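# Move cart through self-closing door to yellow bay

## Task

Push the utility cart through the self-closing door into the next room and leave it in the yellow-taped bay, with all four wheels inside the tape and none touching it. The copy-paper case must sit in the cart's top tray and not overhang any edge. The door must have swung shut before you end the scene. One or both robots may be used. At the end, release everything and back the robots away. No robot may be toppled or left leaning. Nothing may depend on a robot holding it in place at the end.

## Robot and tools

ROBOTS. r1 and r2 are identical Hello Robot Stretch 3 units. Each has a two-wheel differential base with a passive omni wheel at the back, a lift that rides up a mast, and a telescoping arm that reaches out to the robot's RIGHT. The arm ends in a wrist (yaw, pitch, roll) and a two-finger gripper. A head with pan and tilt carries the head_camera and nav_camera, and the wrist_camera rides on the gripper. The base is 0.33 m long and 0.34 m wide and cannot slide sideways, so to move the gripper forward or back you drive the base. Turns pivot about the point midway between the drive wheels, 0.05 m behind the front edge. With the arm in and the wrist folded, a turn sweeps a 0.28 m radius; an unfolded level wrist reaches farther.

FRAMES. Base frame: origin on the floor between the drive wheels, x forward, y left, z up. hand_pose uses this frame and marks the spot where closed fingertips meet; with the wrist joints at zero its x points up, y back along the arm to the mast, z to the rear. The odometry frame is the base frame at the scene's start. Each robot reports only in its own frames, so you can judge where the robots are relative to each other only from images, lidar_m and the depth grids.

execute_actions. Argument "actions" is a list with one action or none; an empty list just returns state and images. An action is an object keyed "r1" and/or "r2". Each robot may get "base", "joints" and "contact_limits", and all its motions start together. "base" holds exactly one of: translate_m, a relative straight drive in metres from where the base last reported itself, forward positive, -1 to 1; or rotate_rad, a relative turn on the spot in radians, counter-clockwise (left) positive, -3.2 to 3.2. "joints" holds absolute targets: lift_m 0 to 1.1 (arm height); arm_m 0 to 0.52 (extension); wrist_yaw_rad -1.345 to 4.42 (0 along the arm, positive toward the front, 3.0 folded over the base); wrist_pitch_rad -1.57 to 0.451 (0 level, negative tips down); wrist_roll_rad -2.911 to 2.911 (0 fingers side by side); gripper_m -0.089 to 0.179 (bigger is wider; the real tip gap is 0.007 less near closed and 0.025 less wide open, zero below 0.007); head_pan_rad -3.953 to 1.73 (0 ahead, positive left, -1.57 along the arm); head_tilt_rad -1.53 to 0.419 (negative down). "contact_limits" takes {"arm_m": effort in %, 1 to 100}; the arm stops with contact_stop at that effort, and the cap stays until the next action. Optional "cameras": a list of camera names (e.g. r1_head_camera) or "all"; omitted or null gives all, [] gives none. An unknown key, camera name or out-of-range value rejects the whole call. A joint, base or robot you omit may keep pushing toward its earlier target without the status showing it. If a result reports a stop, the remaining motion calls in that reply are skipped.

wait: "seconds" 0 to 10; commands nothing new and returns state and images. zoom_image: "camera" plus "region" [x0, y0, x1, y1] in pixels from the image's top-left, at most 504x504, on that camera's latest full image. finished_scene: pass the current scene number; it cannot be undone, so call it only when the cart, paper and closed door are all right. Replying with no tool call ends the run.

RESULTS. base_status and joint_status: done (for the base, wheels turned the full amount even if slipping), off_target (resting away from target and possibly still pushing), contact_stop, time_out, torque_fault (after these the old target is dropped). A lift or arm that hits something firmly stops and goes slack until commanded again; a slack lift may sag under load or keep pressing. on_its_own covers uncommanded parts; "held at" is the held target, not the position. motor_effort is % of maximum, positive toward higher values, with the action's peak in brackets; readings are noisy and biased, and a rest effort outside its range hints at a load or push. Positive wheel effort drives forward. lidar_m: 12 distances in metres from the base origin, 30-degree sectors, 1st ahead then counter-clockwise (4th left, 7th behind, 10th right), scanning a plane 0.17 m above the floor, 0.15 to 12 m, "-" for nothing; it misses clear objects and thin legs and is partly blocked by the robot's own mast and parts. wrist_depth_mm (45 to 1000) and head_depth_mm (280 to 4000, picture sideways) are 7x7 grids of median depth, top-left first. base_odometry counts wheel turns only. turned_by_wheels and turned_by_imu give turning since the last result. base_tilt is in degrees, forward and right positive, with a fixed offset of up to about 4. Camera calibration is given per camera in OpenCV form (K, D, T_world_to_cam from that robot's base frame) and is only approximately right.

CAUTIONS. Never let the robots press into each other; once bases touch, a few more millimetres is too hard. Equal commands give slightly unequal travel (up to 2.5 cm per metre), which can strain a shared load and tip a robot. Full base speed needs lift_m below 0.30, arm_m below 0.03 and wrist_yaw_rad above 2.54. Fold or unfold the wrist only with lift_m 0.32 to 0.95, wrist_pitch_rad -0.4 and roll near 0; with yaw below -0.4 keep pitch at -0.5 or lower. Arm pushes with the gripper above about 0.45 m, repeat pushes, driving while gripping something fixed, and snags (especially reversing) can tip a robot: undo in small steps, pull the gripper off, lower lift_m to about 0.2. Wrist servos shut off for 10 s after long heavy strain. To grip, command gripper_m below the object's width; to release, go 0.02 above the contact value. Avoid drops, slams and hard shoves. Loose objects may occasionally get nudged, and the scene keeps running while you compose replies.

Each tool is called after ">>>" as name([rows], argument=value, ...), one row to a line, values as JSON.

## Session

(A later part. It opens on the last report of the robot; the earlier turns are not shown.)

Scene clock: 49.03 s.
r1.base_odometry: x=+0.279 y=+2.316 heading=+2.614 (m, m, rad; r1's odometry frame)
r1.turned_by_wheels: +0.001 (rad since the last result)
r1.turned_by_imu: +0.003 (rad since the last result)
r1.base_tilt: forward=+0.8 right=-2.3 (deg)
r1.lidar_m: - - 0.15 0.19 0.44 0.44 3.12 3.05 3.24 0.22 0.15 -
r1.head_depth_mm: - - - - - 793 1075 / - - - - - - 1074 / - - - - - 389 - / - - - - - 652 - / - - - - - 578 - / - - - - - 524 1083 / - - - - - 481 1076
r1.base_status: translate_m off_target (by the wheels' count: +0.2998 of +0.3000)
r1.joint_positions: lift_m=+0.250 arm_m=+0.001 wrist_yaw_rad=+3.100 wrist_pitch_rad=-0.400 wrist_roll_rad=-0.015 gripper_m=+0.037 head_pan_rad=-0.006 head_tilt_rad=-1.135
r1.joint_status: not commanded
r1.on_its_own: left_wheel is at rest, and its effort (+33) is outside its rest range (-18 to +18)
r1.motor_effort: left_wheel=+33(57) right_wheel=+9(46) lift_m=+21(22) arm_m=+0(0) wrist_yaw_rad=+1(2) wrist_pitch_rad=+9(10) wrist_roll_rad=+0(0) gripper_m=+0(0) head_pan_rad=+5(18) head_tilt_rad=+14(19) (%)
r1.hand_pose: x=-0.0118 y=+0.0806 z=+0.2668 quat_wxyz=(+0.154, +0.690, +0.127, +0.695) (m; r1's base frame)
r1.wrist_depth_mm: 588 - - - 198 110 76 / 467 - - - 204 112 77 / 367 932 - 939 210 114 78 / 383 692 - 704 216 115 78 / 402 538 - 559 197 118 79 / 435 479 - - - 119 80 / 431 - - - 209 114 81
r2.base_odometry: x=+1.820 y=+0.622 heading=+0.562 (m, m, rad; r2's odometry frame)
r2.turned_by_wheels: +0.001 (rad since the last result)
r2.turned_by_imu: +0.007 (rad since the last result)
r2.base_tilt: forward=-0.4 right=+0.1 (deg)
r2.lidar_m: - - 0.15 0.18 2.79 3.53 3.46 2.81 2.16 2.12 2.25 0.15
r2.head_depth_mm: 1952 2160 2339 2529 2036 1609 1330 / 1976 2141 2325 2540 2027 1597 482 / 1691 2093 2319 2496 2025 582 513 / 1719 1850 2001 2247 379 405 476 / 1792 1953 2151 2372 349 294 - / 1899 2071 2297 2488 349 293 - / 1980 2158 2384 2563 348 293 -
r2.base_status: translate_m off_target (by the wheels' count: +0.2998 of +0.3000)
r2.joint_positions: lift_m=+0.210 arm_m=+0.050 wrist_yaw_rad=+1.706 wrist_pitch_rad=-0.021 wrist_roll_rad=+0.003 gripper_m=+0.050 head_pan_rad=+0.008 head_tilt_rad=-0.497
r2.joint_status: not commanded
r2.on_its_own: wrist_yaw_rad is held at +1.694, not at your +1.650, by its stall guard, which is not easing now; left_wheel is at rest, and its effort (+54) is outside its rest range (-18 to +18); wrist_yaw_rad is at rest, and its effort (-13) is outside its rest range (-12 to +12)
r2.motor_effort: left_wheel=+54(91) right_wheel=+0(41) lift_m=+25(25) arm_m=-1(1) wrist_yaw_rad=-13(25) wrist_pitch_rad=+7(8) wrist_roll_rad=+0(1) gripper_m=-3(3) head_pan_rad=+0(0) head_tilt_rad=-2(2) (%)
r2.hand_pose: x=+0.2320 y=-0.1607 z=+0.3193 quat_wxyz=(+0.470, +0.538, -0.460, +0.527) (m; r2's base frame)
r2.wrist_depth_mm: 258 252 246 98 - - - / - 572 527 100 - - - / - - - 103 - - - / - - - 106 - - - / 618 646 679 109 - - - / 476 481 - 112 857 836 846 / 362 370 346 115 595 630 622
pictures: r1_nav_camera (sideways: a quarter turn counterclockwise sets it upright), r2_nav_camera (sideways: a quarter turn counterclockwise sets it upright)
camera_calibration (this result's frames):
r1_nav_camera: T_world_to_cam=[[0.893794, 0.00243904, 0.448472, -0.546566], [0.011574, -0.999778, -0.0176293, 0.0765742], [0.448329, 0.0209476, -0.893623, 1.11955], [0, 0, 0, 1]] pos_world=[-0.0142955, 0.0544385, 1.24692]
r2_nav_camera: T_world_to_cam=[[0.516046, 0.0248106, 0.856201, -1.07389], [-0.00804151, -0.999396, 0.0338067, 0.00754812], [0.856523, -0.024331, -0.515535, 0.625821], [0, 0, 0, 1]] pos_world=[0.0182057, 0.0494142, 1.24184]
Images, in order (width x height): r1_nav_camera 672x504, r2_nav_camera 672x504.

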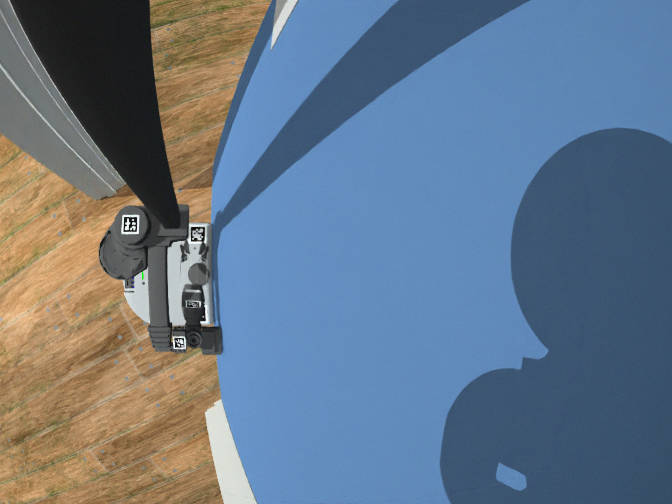

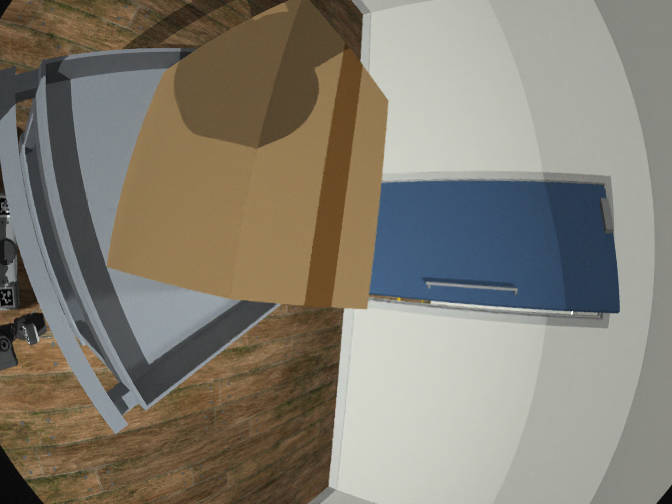

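>>> execute_actions([
  {"r1":{"base":{"rotate_rad":-0.4},"joints":{"head_pan_rad":1.5}},"r2":{"base":{"translate_m":-0.01},"joints":{"gripper_m":-0.07}}},
], cameras=[])

>>> execute_actions([
  {"r1":{"base":{"translate_m":0.12}},"r2":{"base":{"rotate_rad":-0.55}}},
], cameras=[])

>>> execute_actions([
  {"r1":{"base":{"rotate_rad":-1.7},"joints":{"head_pan_rad":-1,"lift_m":0.32}},"r2":{"base":{"rotate_rad":0.4},"joints":{"gripper_m":0.06}}},
], cameras=[])

>>> execute_actions([
  {"r1":{"base":{"translate_m":-0.25},"joints":{"head_pan_rad":-2.6}}},
], cameras=["r1_nav_camera","r2_nav_camera"])

Scene clock: 54.53 s.
r1.base_odometry: x=+0.279 y=+2.316 heading=+2.215 (m, m, rad; r1's odometry frame)
r1.turned_by_wheels: -0.398 (rad since the last result)
r1.turned_by_imu: -0.349 (rad since the last result)
r1.base_tilt: forward=+0.8 right=-2.4 (deg)
r1.lidar_m: - - 0.15 0.18 2.34 0.44 0.47 3.06 3.06 2.84 0.21 0.15
r1.head_depth_mm: - - - - - - - / - - - - - 310 371 / - - - 299 343 469 818 / - - 324 409 653 1137 - / 304 362 571 1405 1304 - - / 2208 1919 1657 1458 - - - / 2260 1907 1662 - - 1184 1056
r1.base_status: rotate_rad off_target (by the wheels' count: -0.3984 of -0.4000)
r1.joint_positions: lift_m=+0.250 arm_m=+0.001 wrist_yaw_rad=+3.100 wrist_pitch_rad=-0.400 wrist_roll_rad=-0.015 gripper_m=+0.037 head_pan_rad=+1.493 head_tilt_rad=-1.100
r1.joint_status: all done
r1.on_its_own: left_wheel is at rest, and its effort (+46) is outside its rest range (-18 to +18)
r1.motor_effort: left_wheel=+46(66) right_wheel=-4(9) lift_m=+21(21) arm_m=+0(0) wrist_yaw_rad=+0(0) wrist_pitch_rad=+9(9) wrist_roll_rad=+0(0) gripper_m=+0(1) head_pan_rad=+4(64) head_tilt_rad=+0(14) (%)
r1.hand_pose: x=-0.0118 y=+0.0806 z=+0.2668 quat_wxyz=(+0.154, +0.690, +0.127, +0.695) (m; r1's base frame)
r1.wrist_depth_mm: - - - 329 192 135 104 / - - - 364 204 141 107 / - - - 406 215 147 110 / 744 727 - 449 228 153 114 / 589 582 - 507 223 159 118 / 487 496 - - - 166 122 / 428 - - - 254 165 126
r2.base_odometry: x=+1.812 y=+0.616 heading=+0.562 (m, m, rad; r2's odometry frame)
r2.turned_by_wheels: +0.000 (rad since the last result)
r2.turned_by_imu: +0.000 (rad since the last result)
r2.base_tilt: forward=-0.4 right=+0.1 (deg)
r2.lidar_m: - - 0.15 0.19 2.80 3.52 3.46 2.81 2.16 2.12 2.24 0.15
r2.head_depth_mm: 1970 2160 2341 2546 2042 1609 1331 / 1978 2142 2361 2533 2022 1581 480 / 1973 2155 2412 2528 2030 582 511 / 1676 1783 1989 2155 378 413 476 / 1768 1928 2132 2301 348 294 - / 1902 2081 2293 2473 348 293 - / 1995 2187 2372 2591 346 293 -
r2.base_status: done
r2.joint_positions: lift_m=+0.210 arm_m=+0.050 wrist_yaw_rad=+1.710 wrist_pitch_rad=-0.020 wrist_roll_rad=+0.003 gripper_m=-0.068 head_pan_rad=+0.008 head_tilt_rad=-0.497
r2.joint_status: all done
r2.on_its_own: wrist_yaw_rad is held at +1.694, not at your +1.650, by its stall guard, which is not easing now; wrist_yaw_rad is at rest, and its effort (-17) is outside its rest range (-12 to +12)
r2.motor_effort: left_wheel=+2(35) right_wheel=-5(10) lift_m=+25(25) arm_m=-1(1) wrist_yaw_rad=-17(21) wrist_pitch_rad=+7(7) wrist_roll_rad=+0(0) gripper_m=-55(98) head_pan_rad=+0(0) head_tilt_rad=-2(2) (%)
r2.hand_pose: x=+0.2319 y=-0.1598 z=+0.3194 quat_wxyz=(+0.469, +0.539, -0.459, +0.528) (m; r2's base frame)
r2.wrist_depth_mm: 259 254 247 106 - - - / - 577 543 109 - - - / - - - 112 - - - / - - - 115 - - - / 621 643 694 118 - - - / 475 486 518 120 810 827 835 / 362 370 355 125 603 629 633
pictures: none
No camera images: the call's "cameras" was empty. Leave "cameras" out to get every camera's image.

Scene clock: 56.67 s.
r1.base_odometry: x=+0.207 y=+2.411 heading=+2.217 (m, m, rad; r1's odometry frame)
r1.turned_by_wheels: +0.001 (rad since the last result)
r1.turned_by_imu: +0.021 (rad since the last result)
r1.base_tilt: forward=+0.8 right=-2.5 (deg)
r1.lidar_m: - - 0.15 0.19 2.42 0.54 0.57 3.12 3.14 0.42 0.15 -
r1.head_depth_mm: - - - - - - - / - - - - - - - / - - - 303 344 388 461 / 324 364 431 583 937 1178 - / 2276 1907 1655 1461 1296 - - / 2248 1910 1663 1455 - - - / 2271 1913 1654 - - 1198 1060
r1.base_status: translate_m off_target (by the wheels' count: +0.1198 of +0.1200)
r1.joint_positions: lift_m=+0.250 arm_m=+0.001 wrist_yaw_rad=+3.100 wrist_pitch_rad=-0.400 wrist_roll_rad=-0.015 gripper_m=+0.037 head_pan_rad=+1.494 head_tilt_rad=-1.099
r1.joint_status: not commanded
r1.on_its_own: left_wheel is at rest, and its effort (+41) is outside its rest range (-18 to +18)
r1.motor_effort: left_wheel=+41(66) right_wheel=-2(4) lift_m=+21(21) arm_m=+0(0) wrist_yaw_rad=+0(0) wrist_pitch_rad=+9(9) wrist_roll_rad=+0(0) gripper_m=-1(0) head_pan_rad=+4(5) head_tilt_rad=+0(0) (%)
r1.hand_pose: x=-0.0118 y=+0.0806 z=+0.2668 quat_wxyz=(+0.154, +0.690, +0.127, +0.695) (m; r1's base frame)
r1.wrist_depth_mm: - - - - 194 118 85 / - - - - 203 122 87 / - - - 847 212 125 88 / 749 735 - 648 220 128 90 / 585 576 - 555 206 131 91 / 487 503 - - - 135 93 / 429 - - - 224 130 95
r2.base_odometry: x=+1.812 y=+0.616 heading=+0.013 (m, m, rad; r2's odometry frame)
r2.turned_by_wheels: -0.549 (rad since the last result)
r2.turned_by_imu: -0.518 (rad since the last result)
r2.base_tilt: forward=-0.5 right=+0.1 (deg)
r2.lidar_m: - - 0.15 0.17 2.64 2.80 3.51 3.45 2.79 2.16 2.12 0.15
r2.head_depth_mm: 2538 2722 2850 2767 2035 1605 1325 / 2519 2765 3089 2741 2029 1584 477 / 2396 2639 2861 2761 2037 1558 503 / 2231 2449 2712 2751 1796 577 498 / 2140 2335 2554 2643 349 293 - / 2022 2237 2412 2592 347 293 - / 1981 2099 2309 2409 346 292 -
r2.base_status: rotate_rad off_target (by the wheels' count: -0.5491 of -0.5500)
r2.joint_positions: lift_m=+0.210 arm_m=+0.049 wrist_yaw_rad=+1.732 wrist_pitch_rad=-0.019 wrist_roll_rad=+0.003 gripper_m=-0.056 head_pan_rad=+0.008 head_tilt_rad=-0.498
r2.joint_status: not commanded
r2.on_its_own: wrist_yaw_rad is held at +1.694, not at your +1.650, by its stall guard, which is still easing; gripper_m is held at -0.058, not at your -0.070, by its stall guard, which is still easing; left_wheel is at rest, and its effort (+38) is outside its rest range (-18 to +18)
r2.motor_effort: left_wheel=+38(100) right_wheel=-8(48) lift_m=+26(27) arm_m=+6(6) wrist_yaw_rad=-44(92) wrist_pitch_rad=+6(7) wrist_roll_rad=-1(1) gripper_m=-41(51) head_pan_rad=+0(0) head_tilt_rad=-1(2) (%)
r2.hand_pose: x=+0.2311 y=-0.1533 z=+0.3199 quat_wxyz=(+0.463, +0.544, -0.453, +0.534) (m; r2's base frame)
r2.wrist_depth_mm: 257 252 243 110 - - - / - 558 537 112 - - - / - - - 115 - - - / - - - 118 - - - / 619 651 683 121 - - - / 479 484 517 123 814 829 827 / 367 370 358 128 600 637 634
pictures: none
No camera images: the call's "cameras" was empty. Leave "cameras" out to get every camera's image.

Scene clock: 59.60 s.
r1.base_odometry: x=+0.208 y=+2.411 heading=+0.518 (m, m, rad; r1's odometry frame)
r1.turned_by_wheels: -1.699 (rad since the last result)
r1.turned_by_imu: -1.597 (rad since the last result)
r1.base_tilt: forward=+0.8 right=-2.5 (deg)
r1.lidar_m: 0.50 0.23 0.18 0.17 0.18 0.27 2.87 2.41 0.53 0.54 3.14 3.12
r1.head_depth_mm: 2249 1930 1651 1457 1204 1177 1076 / 2240 1892 1652 1453 1298 1195 - / 2257 1906 1653 1459 1299 1218 - / 2256 1914 1653 1457 1299 1175 - / 2257 1912 1657 1448 1304 1169 1081 / 2237 1890 1658 1452 1298 1180 1057 / 2285 1894 1660 1457 1307 1183 785
r1.base_status: rotate_rad off_target (by the wheels' count: -1.6991 of -1.7000)
r1.joint_positions: lift_m=+0.320 arm_m=+0.001 wrist_yaw_rad=+3.100 wrist_pitch_rad=-0.400 wrist_roll_rad=-0.015 gripper_m=+0.037 head_pan_rad=-0.993 head_tilt_rad=-1.099
r1.joint_status: all done
r1.on_its_own: left_wheel is at rest, and its effort (+33) is outside its rest range (-18 to +18)
r1.motor_effort: left_wheel=+33(65) right_wheel=+3(12) lift_m=+26(27) arm_m=+0(0) wrist_yaw_rad=-1(0) wrist_pitch_rad=+9(9) wrist_roll_rad=+0(0) gripper_m=-1(1) head_pan_rad=-4(65) head_tilt_rad=+0(1) (%)
r1.hand_pose: x=-0.0118 y=+0.0806 z=+0.3365 quat_wxyz=(+0.154, +0.690, +0.127, +0.695) (m; r1's base frame)
r1.wrist_depth_mm: 195 194 190 191 190 189 186 / 211 211 208 207 206 204 202 / 232 231 - 225 224 222 221 / 257 254 - 250 246 245 242 / 284 281 - 276 268 271 268 / 325 319 309 312 307 303 302 / 371 358 - - 351 346 343
r2.base_odometry: x=+1.812 y=+0.616 heading=+0.413 (m, m, rad; r2's odometry frame)
r2.turned_by_wheels: +0.400 (rad since the last result)
r2.turned_by_imu: +0.400 (rad since the last result)
r2.base_tilt: forward=-0.4 right=+0.1 (deg)
r2.lidar_m: 0.19 0.20 0.28 2.62 2.69 3.56 3.45 3.14 2.23 2.12 2.18 0.20
r2.head_depth_mm: 2042 2231 2447 2643 2036 1605 501 / 2035 2192 2434 2592 1887 586 513 / 2007 2206 2392 476 412 495 501 / 2056 2242 2469 474 353 358 419 / - - - 472 348 306 350 / 1385 1501 1654 471 348 334 397 / 1550 1740 2018 469 349 377 460
r2.base_status: done
r2.joint_positions: lift_m=+0.210 arm_m=+0.050 wrist_yaw_rad=+1.741 wrist_pitch_rad=-0.019 wrist_roll_rad=+0.003 gripper_m=+0.060 head_pan_rad=+0.008 head_tilt_rad=-0.498
r2.joint_status: all done
r2.on_its_own: wrist_yaw_rad is held at +1.743, not at your +1.650, by its stall guard, which is not easing now
r2.motor_effort: left_wheel=-3(25) right_wheel=+3(36) lift_m=+27(26) arm_m=-2(6) wrist_yaw_rad=+2(97) wrist_pitch_rad=+7(7) wrist_roll_rad=+0(1) gripper_m=+0(96) head_pan_rad=+0(0) head_tilt_rad=-1(2) (%)
r2.hand_pose: x=+0.2307 y=-0.1519 z=+0.3197 quat_wxyz=(+0.461, +0.546, -0.451, +0.535) (m; r2's base frame)
r2.wrist_depth_mm: 260 253 243 114 - - - / - 556 525 116 - - - / - - - 119 - - - / - - - 122 - - - / - 643 712 125 - - - / 451 488 - 129 812 837 855 / 366 369 356 134 586 638 637
pictures: none
No camera images: the call's "cameras" was empty. Leave "cameras" out to get every camera's image.

Scene clock: 63.20 s.
r1.base_odometry: x=-0.010 y=+2.288 heading=+0.517 (m, m, rad; r1's odometry frame)
r1.turned_by_wheels: -0.001 (rad since the last result)
r1.turned_by_imu: -0.002 (rad since the last result)
r1.base_tilt: forward=+0.8 right=-2.5 (deg)
r1.lidar_m: 0.57 0.23 0.18 0.17 0.18 0.26 2.66 2.25 0.85 0.50 0.61 3.30
r1.head_depth_mm: 2233 1910 1656 1463 1299 1192 587 / 2179 1914 1664 1462 1294 - - / 2161 1910 1659 1462 1312 - - / 2105 1905 1657 1464 1306 - 1034 / 2113 1911 1654 1462 1304 - 1057 / 2065 1918 1654 1449 1305 1194 1071 / 1985 1907 1662 1468 1299 1169 1071
r1.base_status: done
r1.joint_positions: lift_m=+0.320 arm_m=+0.001 wrist_yaw_rad=+3.100 wrist_pitch_rad=-0.400 wrist_roll_rad=-0.015 gripper_m=+0.037 head_pan_rad=-2.593 head_tilt_rad=-1.099
r1.joint_status: all done
r1.motor_effort: left_wheel=-18(36) right_wheel=+2(3) lift_m=+26(26) arm_m=-1(0) wrist_yaw_rad=+0(1) wrist_pitch_rad=+9(9) wrist_roll_rad=+0(0) gripper_m=-1(1) head_pan_rad=-5(65) head_tilt_rad=+0(0) (%)
r1.hand_pose: x=-0.0118 y=+0.0806 z=+0.3365 quat_wxyz=(+0.154, +0.690, +0.127, +0.695) (m; r1's base frame)
r1.wrist_depth_mm: 188 189 188 189 190 190 190 / 204 205 205 206 206 205 205 / 223 223 - 224 224 224 224 / 251 245 - 246 248 246 247 / 654 273 - 273 269 274 275 / 576 309 300 309 309 308 310 / 486 412 - - 353 352 354
r2.base_odometry: x=+1.812 y=+0.616 heading=+0.413 (m, m, rad; r2's odometry frame)
r2.turned_by_wheels: +0.000 (rad since the last result)
r2.turned_by_imu: +0.000 (rad since the last result)
r2.base_tilt: forward=-0.4 right=+0.3 (deg)
r2.lidar_m: 0.19 0.20 0.28 2.62 2.70 3.57 3.44 3.16 2.23 2.12 2.17 0.20
r2.head_depth_mm: 2041 2271 2466 2663 2034 1597 502 / 2015 2200 2427 2599 1878 586 513 / 2006 2196 2399 476 411 496 502 / 2063 2255 2458 474 353 358 418 / - - - 472 349 306 350 / 1409 1517 1720 472 348 333 398 / 1578 1783 2017 468 349 377 459
r2.base_status: not commanded
r2.joint_positions: lift_m=+0.210 arm_m=+0.050 wrist_yaw_rad=+1.741 wrist_pitch_rad=-0.019 wrist_roll_rad=+0.003 gripper_m=+0.060 head_pan_rad=+0.008 head_tilt_rad=-0.498
r2.joint_status: not commanded
r2.on_its_own: wrist_yaw_rad is held at +1.743, not at your +1.650, by its stall guard, which is not easing now
r2.motor_effort: left_wheel=-4(4) right_wheel=+4(3) lift_m=+27(27) arm_m=-2(2) wrist_yaw_rad=+3(2) wrist_pitch_rad=+6(7) wrist_roll_rad=+0(0) gripper_m=+0(0) head_pan_rad=+1(1) head_tilt_rad=-1(1) (%)
r2.hand_pose: x=+0.2307 y=-0.1519 z=+0.3197 quat_wxyz=(+0.461, +0.546, -0.451, +0.535) (m; r2's base frame)
r2.wrist_depth_mm: 259 250 244 114 - - - / - 563 522 116 - - - / - - - 119 - - - / - - - 122 - - - / - 656 718 125 - - - / 457 486 - 129 827 808 850 / 368 369 355 134 590 632 643
pictures: r1_nav_camera (sideways: a quarter turn counterclockwise sets it upright), r2_nav_camera (sideways: a quarter turn counterclockwise sets it upright)
camera_calibration (this result's frames):
r1_nav_camera: T_world_to_cam=[[-0.744192, -0.464182, 0.480326, -0.578067], [-0.537019, 0.843399, -0.016979, 0.0790748], [-0.397226, -0.27058, -0.876925, 1.10301], [0, 0, 0, 1]] pos_world=[0.0504153, -0.036567, 1.24626]
r2_nav_camera: T_world_to_cam=[[0.516891, 0.0248178, 0.855692, -1.07323], [-0.00800777, -0.999396, 0.0338228, 0.00752698], [0.856014, -0.0243349, -0.51638, 0.626924], [0, 0, 0, 1]] pos_world=[0.0181464, 0.0494137, 1.24183]
Images, in order (width x height): r1_nav_camera 672x504, r2_nav_camera 672x504.

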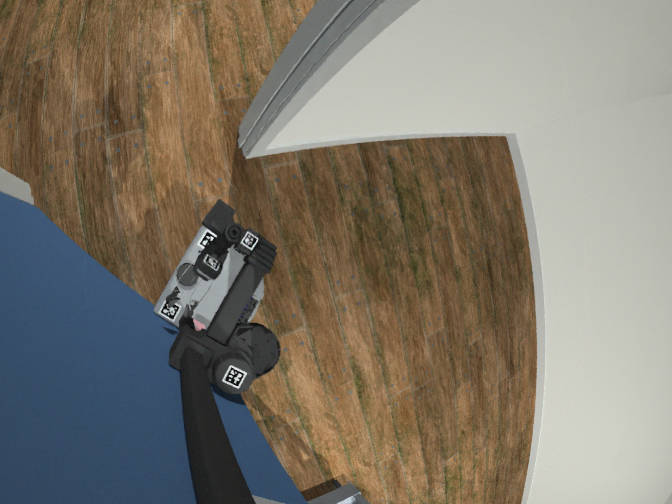

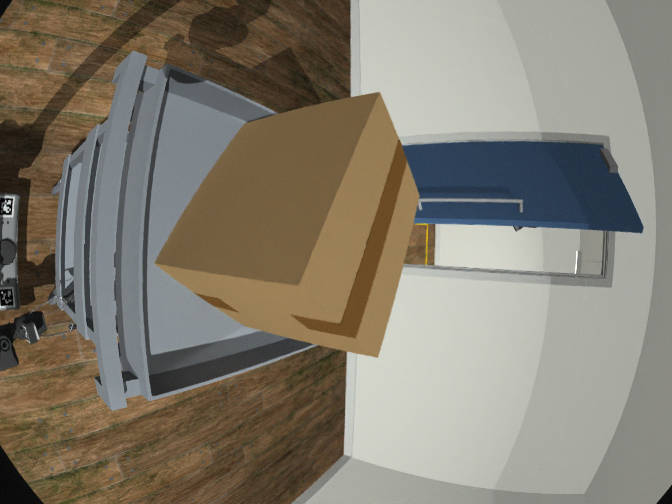

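>>> execute_actions([
  {"r1":{"base":{"rotate_rad":1.6},"joints":{"head_pan_rad":1.5}}},
], cameras=[])

>>> execute_actions([
  {"r1":{"base":{"translate_m":0.3}}},
], cameras=[])

>>> execute_actions([
  {"r1":{"base":{"rotate_rad":-0.5}}},
], cameras=[])

>>> execute_actions([
  {"r1":{"base":{"translate_m":0.35}}},
], cameras=[])

>>> execute_actions([
  {"r1":{"base":{"rotate_rad":-0.45}},"r2":{"base":{"rotate_rad":0.12}}},
], cameras=[])

>>> execute_actions([
  {"r1":{"base":{"translate_m":0.22}},"r2":{"base":{"translate_m":0.3}}},
], cameras=["r1_nav_camera","r2_nav_camera"])

Scene clock: 71.97 s.
r1.base_odometry: x=-0.010 y=+2.288 heading=+2.117 (m, m, rad; r1's odometry frame)
r1.turned_by_wheels: +1.600 (rad since the last result)
r1.turned_by_imu: +1.581 (rad since the last result)
r1.base_tilt: forward=+0.8 right=-2.5 (deg)
r1.lidar_m: - - 0.15 0.19 2.24 0.81 0.49 3.31 3.30 0.39 0.15 -
r1.head_depth_mm: - - - - - - - / - - - - - - - / 2303 - - - 346 386 451 / 2239 1903 1646 1459 1289 1172 - / 2278 1919 1646 1459 1296 - - / 2288 1925 1668 1454 - - - / 2220 1904 1663 - - 1210 1049
r1.base_status: done
r1.joint_positions: lift_m=+0.320 arm_m=+0.001 wrist_yaw_rad=+3.100 wrist_pitch_rad=-0.400 wrist_roll_rad=-0.015 gripper_m=+0.037 head_pan_rad=+1.493 head_tilt_rad=-1.099
r1.joint_status: all done
r1.motor_effort: left_wheel=+4(29) right_wheel=+4(13) lift_m=+26(26) arm_m=+0(0) wrist_yaw_rad=+0(0) wrist_pitch_rad=+9(9) wrist_roll_rad=+0(0) gripper_m=+0(2) head_pan_rad=+5(65) head_tilt_rad=+0(1) (%)
r1.hand_pose: x=-0.0118 y=+0.0806 z=+0.3365 quat_wxyz=(+0.154, +0.690, +0.127, +0.695) (m; r1's base frame)
r1.wrist_depth_mm: - - - - 194 118 84 / - - - - 202 121 86 / - - - - 210 124 87 / 873 866 - 837 220 127 89 / 688 688 - 673 206 130 91 / 578 566 587 552 208 134 92 / 486 502 - - 248 128 94
r2.base_odometry: x=+1.812 y=+0.616 heading=+0.413 (m, m, rad; r2's odometry frame)
r2.turned_by_wheels: +0.000 (rad since the last result)
r2.turned_by_imu: +0.000 (rad since the last result)
r2.base_tilt: forward=-0.3 right=+0.0 (deg)
r2.lidar_m: 0.19 0.20 0.28 2.63 2.69 3.61 3.46 3.13 2.23 2.11 2.18 0.20
r2.head_depth_mm: 2036 2225 2446 2633 2032 1603 501 / 2044 2252 2447 2632 1877 586 512 / 2048 2195 2404 475 411 496 501 / 2049 2258 2451 474 354 358 419 / 1515 1655 1833 471 349 306 350 / 1560 1729 1924 472 348 334 398 / 1701 1883 2126 468 349 377 459
r2.base_status: not commanded
r2.joint_positions: lift_m=+0.210 arm_m=+0.050 wrist_yaw_rad=+1.741 wrist_pitch_rad=-0.019 wrist_roll_rad=+0.003 gripper_m=+0.060 head_pan_rad=+0.008 head_tilt_rad=-0.498
r2.joint_status: not commanded
r2.on_its_own: wrist_yaw_rad is held at +1.743, not at your +1.650, by its stall guard, which is not easing now
r2.motor_effort: left_wheel=-4(4) right_wheel=+3(3) lift_m=+27(26) arm_m=-2(2) wrist_yaw_rad=+3(2) wrist_pitch_rad=+7(7) wrist_roll_rad=+0(0) gripper_m=+0(0) head_pan_rad=+0(0) head_tilt_rad=-1(1) (%)
r2.hand_pose: x=+0.2307 y=-0.1519 z=+0.3197 quat_wxyz=(+0.461, +0.546, -0.451, +0.535) (m; r2's base frame)
r2.wrist_depth_mm: 259 252 244 114 - - - / - 569 521 116 - - - / - - - 119 - - - / - - - 122 - - - / - 642 709 126 - - - / 458 484 - 129 811 827 855 / 364 372 355 134 597 632 632
pictures: none
No camera images: the call's "cameras" was empty. Leave "cameras" out to get every camera's image.

Scene clock: 75.93 s.
r1.base_odometry: x=-0.165 y=+2.544 heading=+2.116 (m, m, rad; r1's odometry frame)
r1.turned_by_wheels: -0.001 (rad since the last result)
r1.turned_by_imu: -0.268 (rad since the last result)
r1.base_tilt: forward=+0.9 right=-2.4 (deg)
r1.lidar_m: - - 0.15 0.20 2.54 2.40 0.78 0.75 3.46 0.21 0.15 -
r1.head_depth_mm: - - - - - - - / - - - - - - - / 1362 - - 327 358 365 411 / 1310 1295 1574 1466 1287 1179 - / 2186 1909 1652 1452 1303 - - / 2270 1901 1652 1467 - - - / 2272 1909 1675 - - 1216 1050
r1.base_status: translate_m off_target (by the wheels' count: +0.2999 of +0.3000)
r1.joint_positions: lift_m=+0.320 arm_m=+0.001 wrist_yaw_rad=+3.118 wrist_pitch_rad=-0.400 wrist_roll_rad=-0.015 gripper_m=+0.037 head_pan_rad=+1.497 head_tilt_rad=-1.099
r1.joint_status: not commanded
r1.on_its_own: right_wheel is at rest, and its effort (+23) is outside its rest range (-18 to +18); wrist_yaw_rad is at rest, and its effort (-13) is outside its rest range (-12 to +12)
r1.motor_effort: left_wheel=+5(41) right_wheel=+23(38) lift_m=+24(26) arm_m=-1(1) wrist_yaw_rad=-13(14) wrist_pitch_rad=+9(9) wrist_roll_rad=+0(0) gripper_m=+1(0) head_pan_rad=+2(5) head_tilt_rad=+0(0) (%)
r1.hand_pose: x=-0.0159 y=+0.0807 z=+0.3366 quat_wxyz=(+0.148, +0.689, +0.134, +0.697) (m; r1's base frame)
r1.wrist_depth_mm: - - - - 218 116 79 / - - - - 224 117 79 / - - - - 230 119 80 / 872 861 - 842 237 121 81 / 701 680 670 659 211 122 82 / 577 568 584 554 206 124 82 / 486 501 - - 226 117 83
r2.base_odometry: x=+1.812 y=+0.616 heading=+0.413 (m, m, rad; r2's odometry frame)
r2.turned_by_wheels: +0.000 (rad since the last result)
r2.turned_by_imu: +0.000 (rad since the last result)
r2.base_tilt: forward=-0.4 right=+0.1 (deg)
r2.lidar_m: 0.19 0.20 0.28 2.62 2.70 3.57 3.44 3.15 2.23 2.12 2.18 0.20
r2.head_depth_mm: 2035 2245 2445 2650 2020 1603 501 / 2041 2226 2446 2612 1886 587 513 / 2015 2199 2428 476 412 494 502 / 2060 2255 2478 474 353 357 418 / - - - 473 348 306 351 / - - 2005 472 349 334 397 / 1312 1426 1673 469 349 377 459
r2.base_status: not commanded
r2.joint_positions: lift_m=+0.210 arm_m=+0.050 wrist_yaw_rad=+1.741 wrist_pitch_rad=-0.019 wrist_roll_rad=+0.003 gripper_m=+0.060 head_pan_rad=+0.008 head_tilt_rad=-0.498
r2.joint_status: not commanded
r2.on_its_own: wrist_yaw_rad is held at +1.743, not at your +1.650, by its stall guard, which is not easing now
r2.motor_effort: left_wheel=-4(4) right_wheel=+4(3) lift_m=+27(26) arm_m=-2(2) wrist_yaw_rad=+3(2) wrist_pitch_rad=+7(7) wrist_roll_rad=+0(0) gripper_m=+0(0) head_pan_rad=+0(0) head_tilt_rad=-1(1) (%)
r2.hand_pose: x=+0.2307 y=-0.1519 z=+0.3197 quat_wxyz=(+0.461, +0.546, -0.451, +0.535) (m; r2's base frame)
r2.wrist_depth_mm: 258 253 244 113 - - - / - 554 529 116 - - - / - - - 119 - - - / - - - 122 - - - / - 641 704 125 - - - / 454 483 - 130 817 834 837 / 367 367 355 133 597 629 632
pictures: none
No camera images: the call's "cameras" was empty. Leave "cameras" out to get every camera's image.

Scene clock: 77.70 s.
r1.base_odometry: x=-0.165 y=+2.544 heading=+1.617 (m, m, rad; r1's odometry frame)
r1.turned_by_wheels: -0.499 (rad since the last result)
r1.turned_by_imu: -0.486 (rad since the last result)
r1.base_tilt: forward=+0.9 right=-2.4 (deg)
r1.lidar_m: - - 0.15 0.18 1.02 2.53 2.11 0.75 0.74 3.47 0.31 0.15
r1.head_depth_mm: - - - - - - 314 / - - - - - 330 463 / - - - 300 349 523 1032 / - - 305 379 601 1123 - / 1332 1150 1493 1453 1298 - - / 886 1232 1516 1462 - - - / 883 1238 1496 - - 1221 1047
r1.base_status: rotate_rad off_target (by the wheels' count: -0.4990 of -0.5000)
r1.joint_positions: lift_m=+0.320 arm_m=+0.001 wrist_yaw_rad=+3.103 wrist_pitch_rad=-0.400 wrist_roll_rad=-0.015 gripper_m=+0.037 head_pan_rad=+1.497 head_tilt_rad=-1.099
r1.joint_status: not commanded
r1.on_its_own: left_wheel is at rest, and its effort (+29) is outside its rest range (-18 to +18)
r1.motor_effort: left_wheel=+29(37) right_wheel=-4(18) lift_m=+24(23) arm_m=-1(1) wrist_yaw_rad=-2(13) wrist_pitch_rad=+9(9) wrist_roll_rad=+0(0) gripper_m=-1(1) head_pan_rad=+3(2) head_tilt_rad=+0(0) (%)
r1.hand_pose: x=-0.0124 y=+0.0805 z=+0.3366 quat_wxyz=(+0.153, +0.690, +0.128, +0.695) (m; r1's base frame)
r1.wrist_depth_mm: - - - 884 193 143 113 / - - - 970 204 149 117 / - - - - 217 156 122 / 894 870 - 761 232 164 126 / 691 697 - 634 230 172 131 / 577 569 585 482 246 181 136 / 495 499 - - 282 182 142
r2.base_odometry: x=+1.812 y=+0.616 heading=+0.413 (m, m, rad; r2's odometry frame)
r2.turned_by_wheels: +0.000 (rad since the last result)
r2.turned_by_imu: +0.000 (rad since the last result)
r2.base_tilt: forward=-0.5 right=+0.2 (deg)
r2.lidar_m: 0.19 0.20 0.28 2.62 2.69 3.57 3.46 3.15 2.23 2.12 2.18 0.20
r2.head_depth_mm: 2065 2261 2505 2621 2017 1599 501 / 2036 2201 2454 2654 1881 586 513 / 2041 2209 2392 476 411 495 503 / 2074 2251 2469 474 354 357 419 / - - - 473 348 306 350 / - - 3922 472 347 334 397 / 1380 1569 1688 470 349 377 460
r2.base_status: not commanded
r2.joint_positions: lift_m=+0.210 arm_m=+0.050 wrist_yaw_rad=+1.741 wrist_pitch_rad=-0.019 wrist_roll_rad=+0.003 gripper_m=+0.060 head_pan_rad=+0.008 head_tilt_rad=-0.498
r2.joint_status: not commanded
r2.on_its_own: wrist_yaw_rad is held at +1.743, not at your +1.650, by its stall guard, which is not easing now
r2.motor_effort: left_wheel=-4(4) right_wheel=+3(3) lift_m=+27(26) arm_m=-2(2) wrist_yaw_rad=+3(3) wrist_pitch_rad=+7(7) wrist_roll_rad=-1(0) gripper_m=+0(0) head_pan_rad=+0(0) head_tilt_rad=-1(2) (%)
r2.hand_pose: x=+0.2307 y=-0.1519 z=+0.3197 quat_wxyz=(+0.461, +0.546, -0.451, +0.535) (m; r2's base frame)
r2.wrist_depth_mm: 257 254 245 113 - - - / - 564 531 116 - - - / - - - 119 - - - / - - - 122 - - - / - 644 717 125 - - - / 456 489 - 129 805 841 843 / 365 368 354 134 593 633 625
pictures: none
No camera images: the call's "cameras" was empty. Leave "cameras" out to get every camera's image.

Scene clock: 82.17 s.
r1.base_odometry: x=-0.182 y=+2.893 heading=+1.617 (m, m, rad; r1's odometry frame)
r1.turned_by_wheels: +0.000 (rad since the last result)
r1.turned_by_imu: -0.053 (rad since the last result)
r1.base_tilt: forward=+0.8 right=-2.5 (deg)
r1.lidar_m: - - 0.15 0.22 1.19 2.93 2.67 1.01 3.65 0.20 0.15 -
r1.head_depth_mm: - - - - - - - / - - - - - - - / - 331 343 345 375 403 410 / 2265 1905 1660 1432 1282 1194 - / 2278 1910 1661 1455 1295 - - / 2275 1920 1659 1466 - - - / 2272 1768 1583 - - 1214 1043
r1.base_status: done
r1.joint_positions: lift_m=+0.320 arm_m=+0.001 wrist_yaw_rad=+3.114 wrist_pitch_rad=-0.400 wrist_roll_rad=-0.015 gripper_m=+0.037 head_pan_rad=+1.497 head_tilt_rad=-1.099
r1.joint_status: not commanded
r1.motor_effort: left_wheel=+4(41) right_wheel=+15(32) lift_m=+24(23) arm_m=-1(1) wrist_yaw_rad=-10(14) wrist_pitch_rad=+9(9) wrist_roll_rad=+0(0) gripper_m=+0(0) head_pan_rad=+2(2) head_tilt_rad=+0(0) (%)
r1.hand_pose: x=-0.0150 y=+0.0806 z=+0.3366 quat_wxyz=(+0.149, +0.689, +0.132, +0.696) (m; r1's base frame)
r1.wrist_depth_mm: - - - - 238 122 82 / - 980 - - 244 124 83 / - - - - 250 126 83 / 891 870 - 835 255 127 84 / 701 685 675 670 226 128 85 / 574 569 586 554 219 130 85 / 487 499 - - 239 122 86
r2.base_odometry: x=+1.812 y=+0.616 heading=+0.413 (m, m, rad; r2's odometry frame)
r2.turned_by_wheels: +0.000 (rad since the last result)
r2.turned_by_imu: +0.000 (rad since the last result)
r2.base_tilt: forward=-0.4 right=+0.1 (deg)
r2.lidar_m: 0.19 0.20 0.28 2.63 2.70 3.56 3.46 3.14 2.23 2.12 2.18 0.20
r2.head_depth_mm: 2052 2242 2449 2640 2051 1602 500 / 2043 2231 2434 2581 1877 586 513 / 1998 2211 2419 475 412 496 502 / 2038 2248 2492 473 354 358 418 / - - - 473 348 306 351 / - - - 471 348 334 398 / - - - 469 349 377 460
r2.base_status: not commanded
r2.joint_positions: lift_m=+0.210 arm_m=+0.050 wrist_yaw_rad=+1.741 wrist_pitch_rad=-0.019 wrist_roll_rad=+0.003 gripper_m=+0.060 head_pan_rad=+0.008 head_tilt_rad=-0.498
r2.joint_status: not commanded
r2.on_its_own: wrist_yaw_rad is held at +1.743, not at your +1.650, by its stall guard, which is not easing now
r2.motor_effort: left_wheel=-4(4) right_wheel=+3(3) lift_m=+26(26) arm_m=-2(2) wrist_yaw_rad=+3(2) wrist_pitch_rad=+7(7) wrist_roll_rad=-1(0) gripper_m=+0(0) head_pan_rad=-1(0) head_tilt_rad=-1(1) (%)
r2.hand_pose: x=+0.2307 y=-0.1519 z=+0.3197 quat_wxyz=(+0.461, +0.546, -0.451, +0.535) (m; r2's base frame)
r2.wrist_depth_mm: 258 254 244 114 - - - / - 562 526 116 - - - / - - - 119 - - - / - - - 122 - - - / - 642 718 125 - - - / 460 482 - 129 810 841 848 / 366 369 353 134 595 624 640
pictures: none
No camera images: the call's "cameras" was empty. Leave "cameras" out to get every camera's image.

Scene clock: 83.87 s.
r1.base_odometry: x=-0.182 y=+2.893 heading=+1.168 (m, m, rad; r1's odometry frame)
r1.turned_by_wheels: -0.449 (rad since the last result)
r1.turned_by_imu: -0.438 (rad since the last result)
r1.base_tilt: forward=+0.8 right=-2.5 (deg)
r1.lidar_m: - - 0.15 0.18 1.36 1.06 2.86 1.90 1.01 3.58 0.24 0.15
r1.head_depth_mm: - - - - - - 299 / - - - - - 317 400 / - - - 299 351 490 904 / - - 317 400 636 1108 - / 294 346 492 1411 1306 - - / 2197 1909 1664 1473 - - - / 2291 1923 1668 - - 1209 1045
r1.base_status: done
r1.joint_positions: lift_m=+0.320 arm_m=+0.001 wrist_yaw_rad=+3.102 wrist_pitch_rad=-0.400 wrist_roll_rad=-0.015 gripper_m=+0.037 head_pan_rad=+1.497 head_tilt_rad=-1.098
r1.joint_status: not commanded
r1.on_its_own: left_wheel is at rest, and its effort (+20) is outside its rest range (-18 to +18)
r1.motor_effort: left_wheel=+20(59) right_wheel=-4(9) lift_m=+23(23) arm_m=-1(1) wrist_yaw_rad=-2(10) wrist_pitch_rad=+9(9) wrist_roll_rad=+0(0) gripper_m=+0(0) head_pan_rad=+3(2) head_tilt_rad=+0(1) (%)
r1.hand_pose: x=-0.0124 y=+0.0806 z=+0.3367 quat_wxyz=(+0.153, +0.690, +0.128, +0.695) (m; r1's base frame)
r1.wrist_depth_mm: - - - 318 194 139 108 / - - - 349 205 145 111 / - - - 388 217 151 115 / 897 861 - 430 231 157 119 / 699 684 - 484 225 165 123 / 576 571 582 520 240 173 127 / 490 502 - - 277 172 132
r2.base_odometry: x=+1.812 y=+0.616 heading=+0.532 (m, m, rad; r2's odometry frame)
r2.turned_by_wheels: +0.120 (rad since the last result)
r2.turned_by_imu: +0.121 (rad since the last result)
r2.base_tilt: forward=-0.3 right=+0.3 (deg)
r2.lidar_m: 0.19 0.21 0.32 2.62 2.79 3.53 3.46 2.80 2.16 2.12 0.24 0.19
r2.head_depth_mm: 1958 2153 2364 2557 1893 601 506 / 1973 2154 2352 477 397 496 512 / - - 2477 475 350 362 442 / - - - 476 349 306 357 / - - - 472 348 341 400 / - - - 471 361 395 475 / 1911 1980 2054 470 391 470 508
r2.base_status: done
r2.joint_positions: lift_m=+0.210 arm_m=+0.050 wrist_yaw_rad=+1.724 wrist_pitch_rad=-0.020 wrist_roll_rad=+0.003 gripper_m=+0.060 head_pan_rad=+0.008 head_tilt_rad=-0.498
r2.joint_status: not commanded
r2.on_its_own: wrist_yaw_rad is held at +1.743, not at your +1.650, by its stall guard, which is not easing now; wrist_yaw_rad is at rest, and its effort (+23) is outside its rest range (-12 to +12)
r2.motor_effort: left_wheel=-8(11) right_wheel=+10(10) lift_m=+27(27) arm_m=-2(3) wrist_yaw_rad=+23(21) wrist_pitch_rad=+7(7) wrist_roll_rad=+0(0) gripper_m=-4(4) head_pan_rad=-1(0) head_tilt_rad=-2(2) (%)
r2.hand_pose: x=+0.2314 y=-0.1563 z=+0.3195 quat_wxyz=(+0.465, +0.542, -0.455, +0.531) (m; r2's base frame)
r2.wrist_depth_mm: 261 255 249 94 214 - - / - - 536 97 402 - - / - - - 99 628 - - / - - - 101 - - - / - 596 714 104 677 - - / 435 487 - 106 102 846 845 / 366 373 355 109 317 630 639
pictures: none
No camera images: the call's "cameras" was empty. Leave "cameras" out to get every camera's image.

Scene clock: 87.93 s.
r1.base_odometry: x=-0.097 y=+3.095 heading=+1.169 (m, m, rad; r1's odometry frame)
r1.turned_by_wheels: +0.001 (rad since the last result)
r1.turned_by_imu: +0.284 (rad since the last result)
r1.base_tilt: forward=+0.8 right=-2.4 (deg)
r1.lidar_m: - - 0.15 0.19 0.89 0.94 2.84 1.05 1.11 0.21 0.15 -
r1.head_depth_mm: - - - - - - - / - - - - - - - / - - - 334 342 367 411 / 2243 1861 1603 1415 1266 1178 - / 2278 1921 1662 1463 1298 - - / 2289 1942 1657 1462 - - - / 2299 1925 1645 - - 1201 1047
r1.base_status: translate_m off_target (by the wheels' count: +0.2197 of +0.2200)
r1.joint_positions: lift_m=+0.320 arm_m=+0.001 wrist_yaw_rad=+3.107 wrist_pitch_rad=-0.399 wrist_roll_rad=-0.013 gripper_m=+0.037 head_pan_rad=+1.500 head_tilt_rad=-1.094
r1.joint_status: not commanded
r1.on_its_own: left_wheel is at rest, and its effort (+46) is outside its rest range (-18 to +18); right_wheel is at rest, and its effort (+24) is outside its rest range (-18 to +18)
r1.motor_effort: left_wheel=+46(78) right_wheel=+24(63) lift_m=+20(23) arm_m=-3(4) wrist_yaw_rad=-5(7) wrist_pitch_rad=+9(11) wrist_roll_rad=+0(0) gripper_m=+0(1) head_pan_rad=+0(2) head_tilt_rad=-3(4) (%)
r1.hand_pose: x=-0.0135 y=+0.0805 z=+0.3369 quat_wxyz=(+0.152, +0.690, +0.130, +0.695) (m; r1's base frame)
r1.wrist_depth_mm: - - - - 205 111 76 / - - - - 211 113 77 / 733 - - - 218 115 78 / 891 871 - 836 223 117 78 / 702 689 688 676 201 118 79 / 575 571 587 552 198 120 80 / 488 493 - - 231 114 81
r2.base_odometry: x=+2.070 y=+0.769 heading=+0.532 (m, m, rad; r2's odometry frame)
r2.turned_by_wheels: +0.000 (rad since the last result)
r2.turned_by_imu: -0.003 (rad since the last result)
r2.base_tilt: forward=-0.3 right=+0.1 (deg)
r2.lidar_m: - 0.15 0.19 2.60 2.77 3.82 3.76 2.84 2.18 2.13 0.17 0.15
r2.head_depth_mm: 1712 1862 2058 2247 1976 619 494 / 1719 1878 2065 2239 364 397 489 / - - 3732 2264 350 297 338 / - - - 2766 350 294 - / - - - 473 348 294 - / - - - 471 348 293 301 / - 1857 1925 469 347 293 348
r2.base_status: done
r2.joint_positions: lift_m=+0.210 arm_m=+0.050 wrist_yaw_rad=+1.760 wrist_pitch_rad=-0.022 wrist_roll_rad=+0.003 gripper_m=+0.060 head_pan_rad=+0.008 head_tilt_rad=-0.498
r2.joint_status: not commanded
r2.on_its_own: wrist_yaw_rad is held at +1.743, not at your +1.650, by its stall guard, which is not easing now; wrist_yaw_rad is at rest, and its effort (-19) is outside its rest range (-12 to +12)
r2.motor_effort: left_wheel=+0(13) right_wheel=+4(50) lift_m=+25(26) arm_m=-2(2) wrist_yaw_rad=-19(30) wrist_pitch_rad=+8(9) wrist_roll_rad=+0(0) gripper_m=-3(5) head_pan_rad=+0(0) head_tilt_rad=-1(2) (%)
r2.hand_pose: x=+0.2297 y=-0.1471 z=+0.3190 quat_wxyz=(+0.456, +0.551, -0.445, +0.539) (m; r2's base frame)
r2.wrist_depth_mm: 263 257 252 - - - - / - - 558 - - - - / - - 692 - - - - / - - 46 - - - - / - 595 47 - - - - / 431 486 47 45 - 825 835 / 361 365 49 46 - 636 625
pictures: r1_nav_camera (sideways: a quarter turn counterclockwise sets it upright), r2_nav_camera (sideways: a quarter turn counterclockwise sets it upright)
camera_calibration (this result's frames):
r1_nav_camera: T_world_to_cam=[[0.0537973, 0.872949, 0.484836, -0.588809], [0.998496, -0.052157, -0.0168841, 0.0695847], [0.0105487, 0.485015, -0.874442, 1.0973], [0, 0, 0, 1]] pos_world=[-0.0493787, -0.0145753, 1.24617]
r2_nav_camera: T_world_to_cam=[[0.516872, 0.0248175, 0.855703, -1.07324], [-0.00800864, -0.999396, 0.0338225, 0.00752745], [0.856025, -0.0243349, -0.516361, 0.6269], [0, 0, 0, 1]] pos_world=[0.0181477, 0.0494137, 1.24183]
Images, in order (width x height): r1_nav_camera 672x504, r2_nav_camera 672x504.

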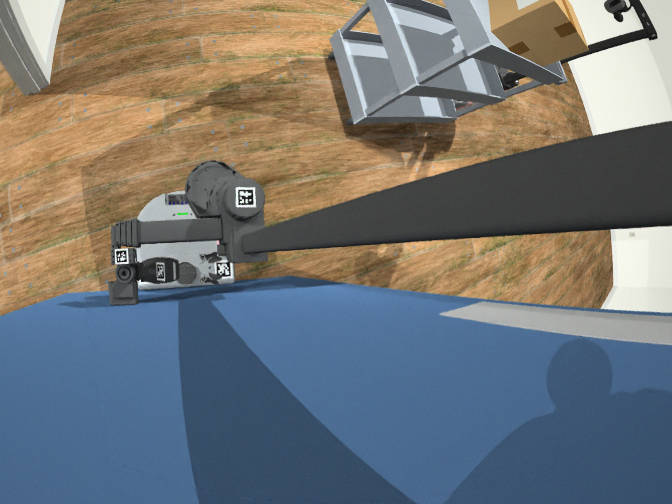

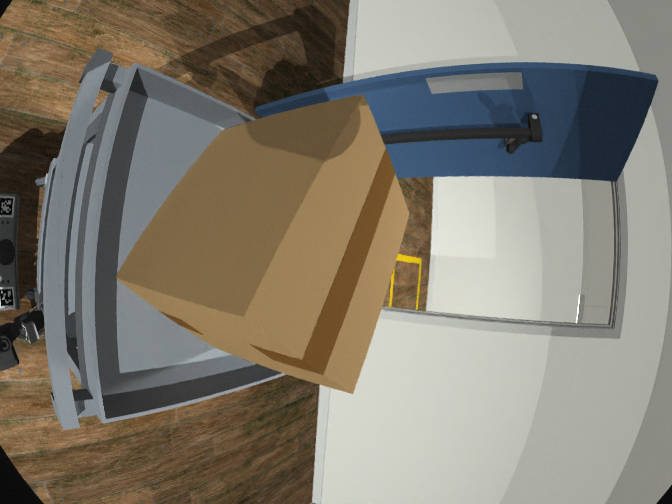

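>>> execute_actions([
  {"r1":{"base":{"translate_m":-0.004}},"r2":{"base":{"translate_m":0.8},"joints":{"gripper_m":-0.02,"head_tilt_rad":-0.9}}},
], cameras=["r1_nav_camera","r2_nav_camera"])

Scene clock: 100.10 s.
r1.base_odometry: x=-0.098 y=+3.092 heading=+1.170 (m, m, rad; r1's odometry frame)
r1.turned_by_wheels: +0.002 (rad since the last result)
r1.turned_by_imu: +0.004 (rad since the last result)
r1.base_tilt: forward=+0.9 right=-2.5 (deg)
r1.lidar_m: - - 0.15 0.19 0.64 0.27 0.27 1.05 1.11 0.21 0.15 -
r1.head_depth_mm: - - - - - - - / - - - - - - - / - - - 329 350 362 414 / 2185 1842 1596 1403 1260 1182 - / 2316 1924 1649 1470 1305 - - / 2268 1940 1672 1462 - - - / 2317 1952 1676 - - 1059 1048
r1.base_status: translate_m off_target (by the wheels' count: -0.0038 of -0.0040)
r1.joint_positions: lift_m=+0.320 arm_m=+0.001 wrist_yaw_rad=+3.102 wrist_pitch_rad=-0.400 wrist_roll_rad=-0.013 gripper_m=+0.037 head_pan_rad=+1.500 head_tilt_rad=-1.094
r1.joint_status: not commanded
r1.on_its_own: right_wheel is at rest, and its effort (-55) is outside its rest range (-18 to +18)
r1.motor_effort: left_wheel=+2(31) right_wheel=-55(64) lift_m=+20(20) arm_m=-3(3) wrist_yaw_rad=-1(6) wrist_pitch_rad=+9(9) wrist_roll_rad=+0(0) gripper_m=+0(0) head_pan_rad=+0(0) head_tilt_rad=-2(2) (%)
r1.hand_pose: x=-0.0122 y=+0.0804 z=+0.3369 quat_wxyz=(+0.154, +0.691, +0.128, +0.695) (m; r1's base frame)
r1.wrist_depth_mm: - - - - 197 108 74 / - - - - 203 110 75 / 681 - - - 211 112 76 / 599 871 - 834 216 114 77 / 463 691 - 669 196 116 78 / 538 568 590 557 193 118 79 / 474 502 - - 236 111 80
r2.base_odometry: x=+2.760 y=+1.174 heading=+0.532 (m, m, rad; r2's odometry frame)
r2.turned_by_wheels: -0.001 (rad since the last result)
r2.turned_by_imu: +0.002 (rad since the last result)
r2.base_tilt: forward=-0.3 right=+0.3 (deg)
r2.lidar_m: - - 0.15 0.18 2.70 3.93 4.53 2.91 2.25 2.20 0.15 -
r2.head_depth_mm: 1108 1267 1514 1681 515 474 452 / 3194 1383 1390 593 547 481 444 / 3160 2418 322 290 524 478 436 / 3126 2455 320 287 - 347 427 / 3103 393 319 285 - 358 426 / 3086 389 317 - 300 412 425 / 3066 387 315 - 315 452 423
r2.base_status: translate_m off_target (by the wheels' count: +0.7997 of +0.8000)
r2.joint_positions: lift_m=+0.210 arm_m=+0.051 wrist_yaw_rad=+1.629 wrist_pitch_rad=-0.024 wrist_roll_rad=+0.006 gripper_m=+0.002 head_pan_rad=+0.008 head_tilt_rad=-0.891
r2.joint_status: gripper_m off_target (ended at +0.002, target -0.020); the others done
r2.on_its_own: wrist_yaw_rad is held at +1.693, not at your +1.650, by its stall guard, which is still easing; gripper_m is held at +0.001, not at your -0.020, by its stall guard, which is not easing now; left_wheel is at rest, and its effort (+28) is outside its rest range (-18 to +18); right_wheel is at rest, and its effort (+53) is outside its rest range (-18 to +18)
r2.motor_effort: left_wheel=+28(37) right_wheel=+53(62) lift_m=+26(26) arm_m=-9(9) wrist_yaw_rad=+75(77) wrist_pitch_rad=+8(9) wrist_roll_rad=-2(2) gripper_m=-28(98) head_pan_rad=+0(1) head_tilt_rad=-5(31) (%)
r2.hand_pose: x=+0.2338 y=-0.1812 z=+0.3185 quat_wxyz=(+0.490, +0.522, -0.480, +0.507) (m; r2's base frame)
r2.wrist_depth_mm: 268 260 255 - - - 971 / 643 - 561 - - - - / 896 - - - - - - / 883 - - - - - - / 584 609 632 - - - - / 481 477 - - - 822 824 / 364 367 352 - 45 624 622
pictures: r1_nav_camera (sideways: a quarter turn counterclockwise sets it upright), r2_nav_camera (sideways: a quarter turn counterclockwise sets it upright)
camera_calibration (this result's frames):
r1_nav_camera: T_world_to_cam=[[0.0537976, 0.872949, 0.484836, -0.588809], [0.998496, -0.0521574, -0.0168841, 0.0695847], [0.0105488, 0.485015, -0.874442, 1.0973], [0, 0, 0, 1]] pos_world=[-0.0493787, -0.0145753, 1.24617]
r2_nav_camera: T_world_to_cam=[[0.805224, 0.0272221, 0.592345, -0.731765], [0.00620349, -0.999278, 0.0374904, 0.00268396], [0.592938, -0.0265136, -0.804811, 1.00369], [0, 0, 0, 1]] pos_world=[-0.00590991, 0.0492137, 1.24114]
Images, in order (width x height): r1_nav_camera 672x504, r2_nav_camera 672x504.

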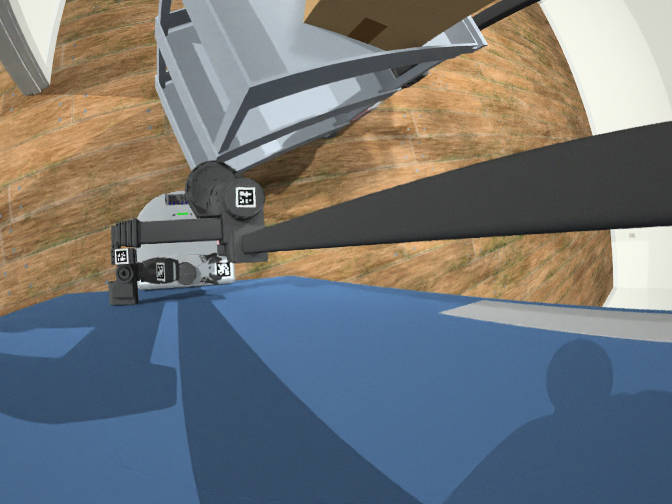

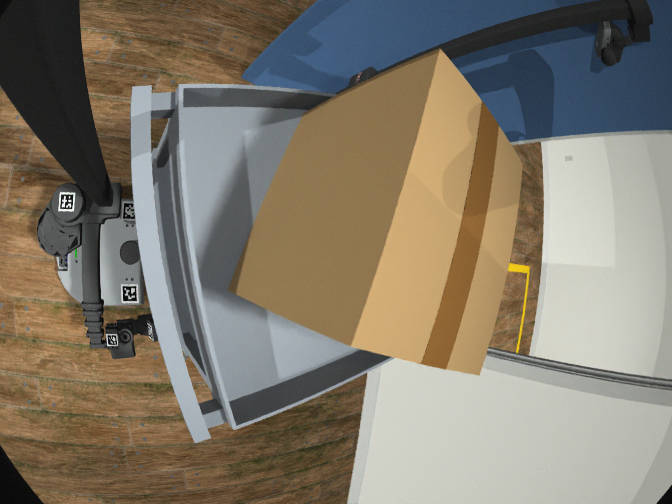

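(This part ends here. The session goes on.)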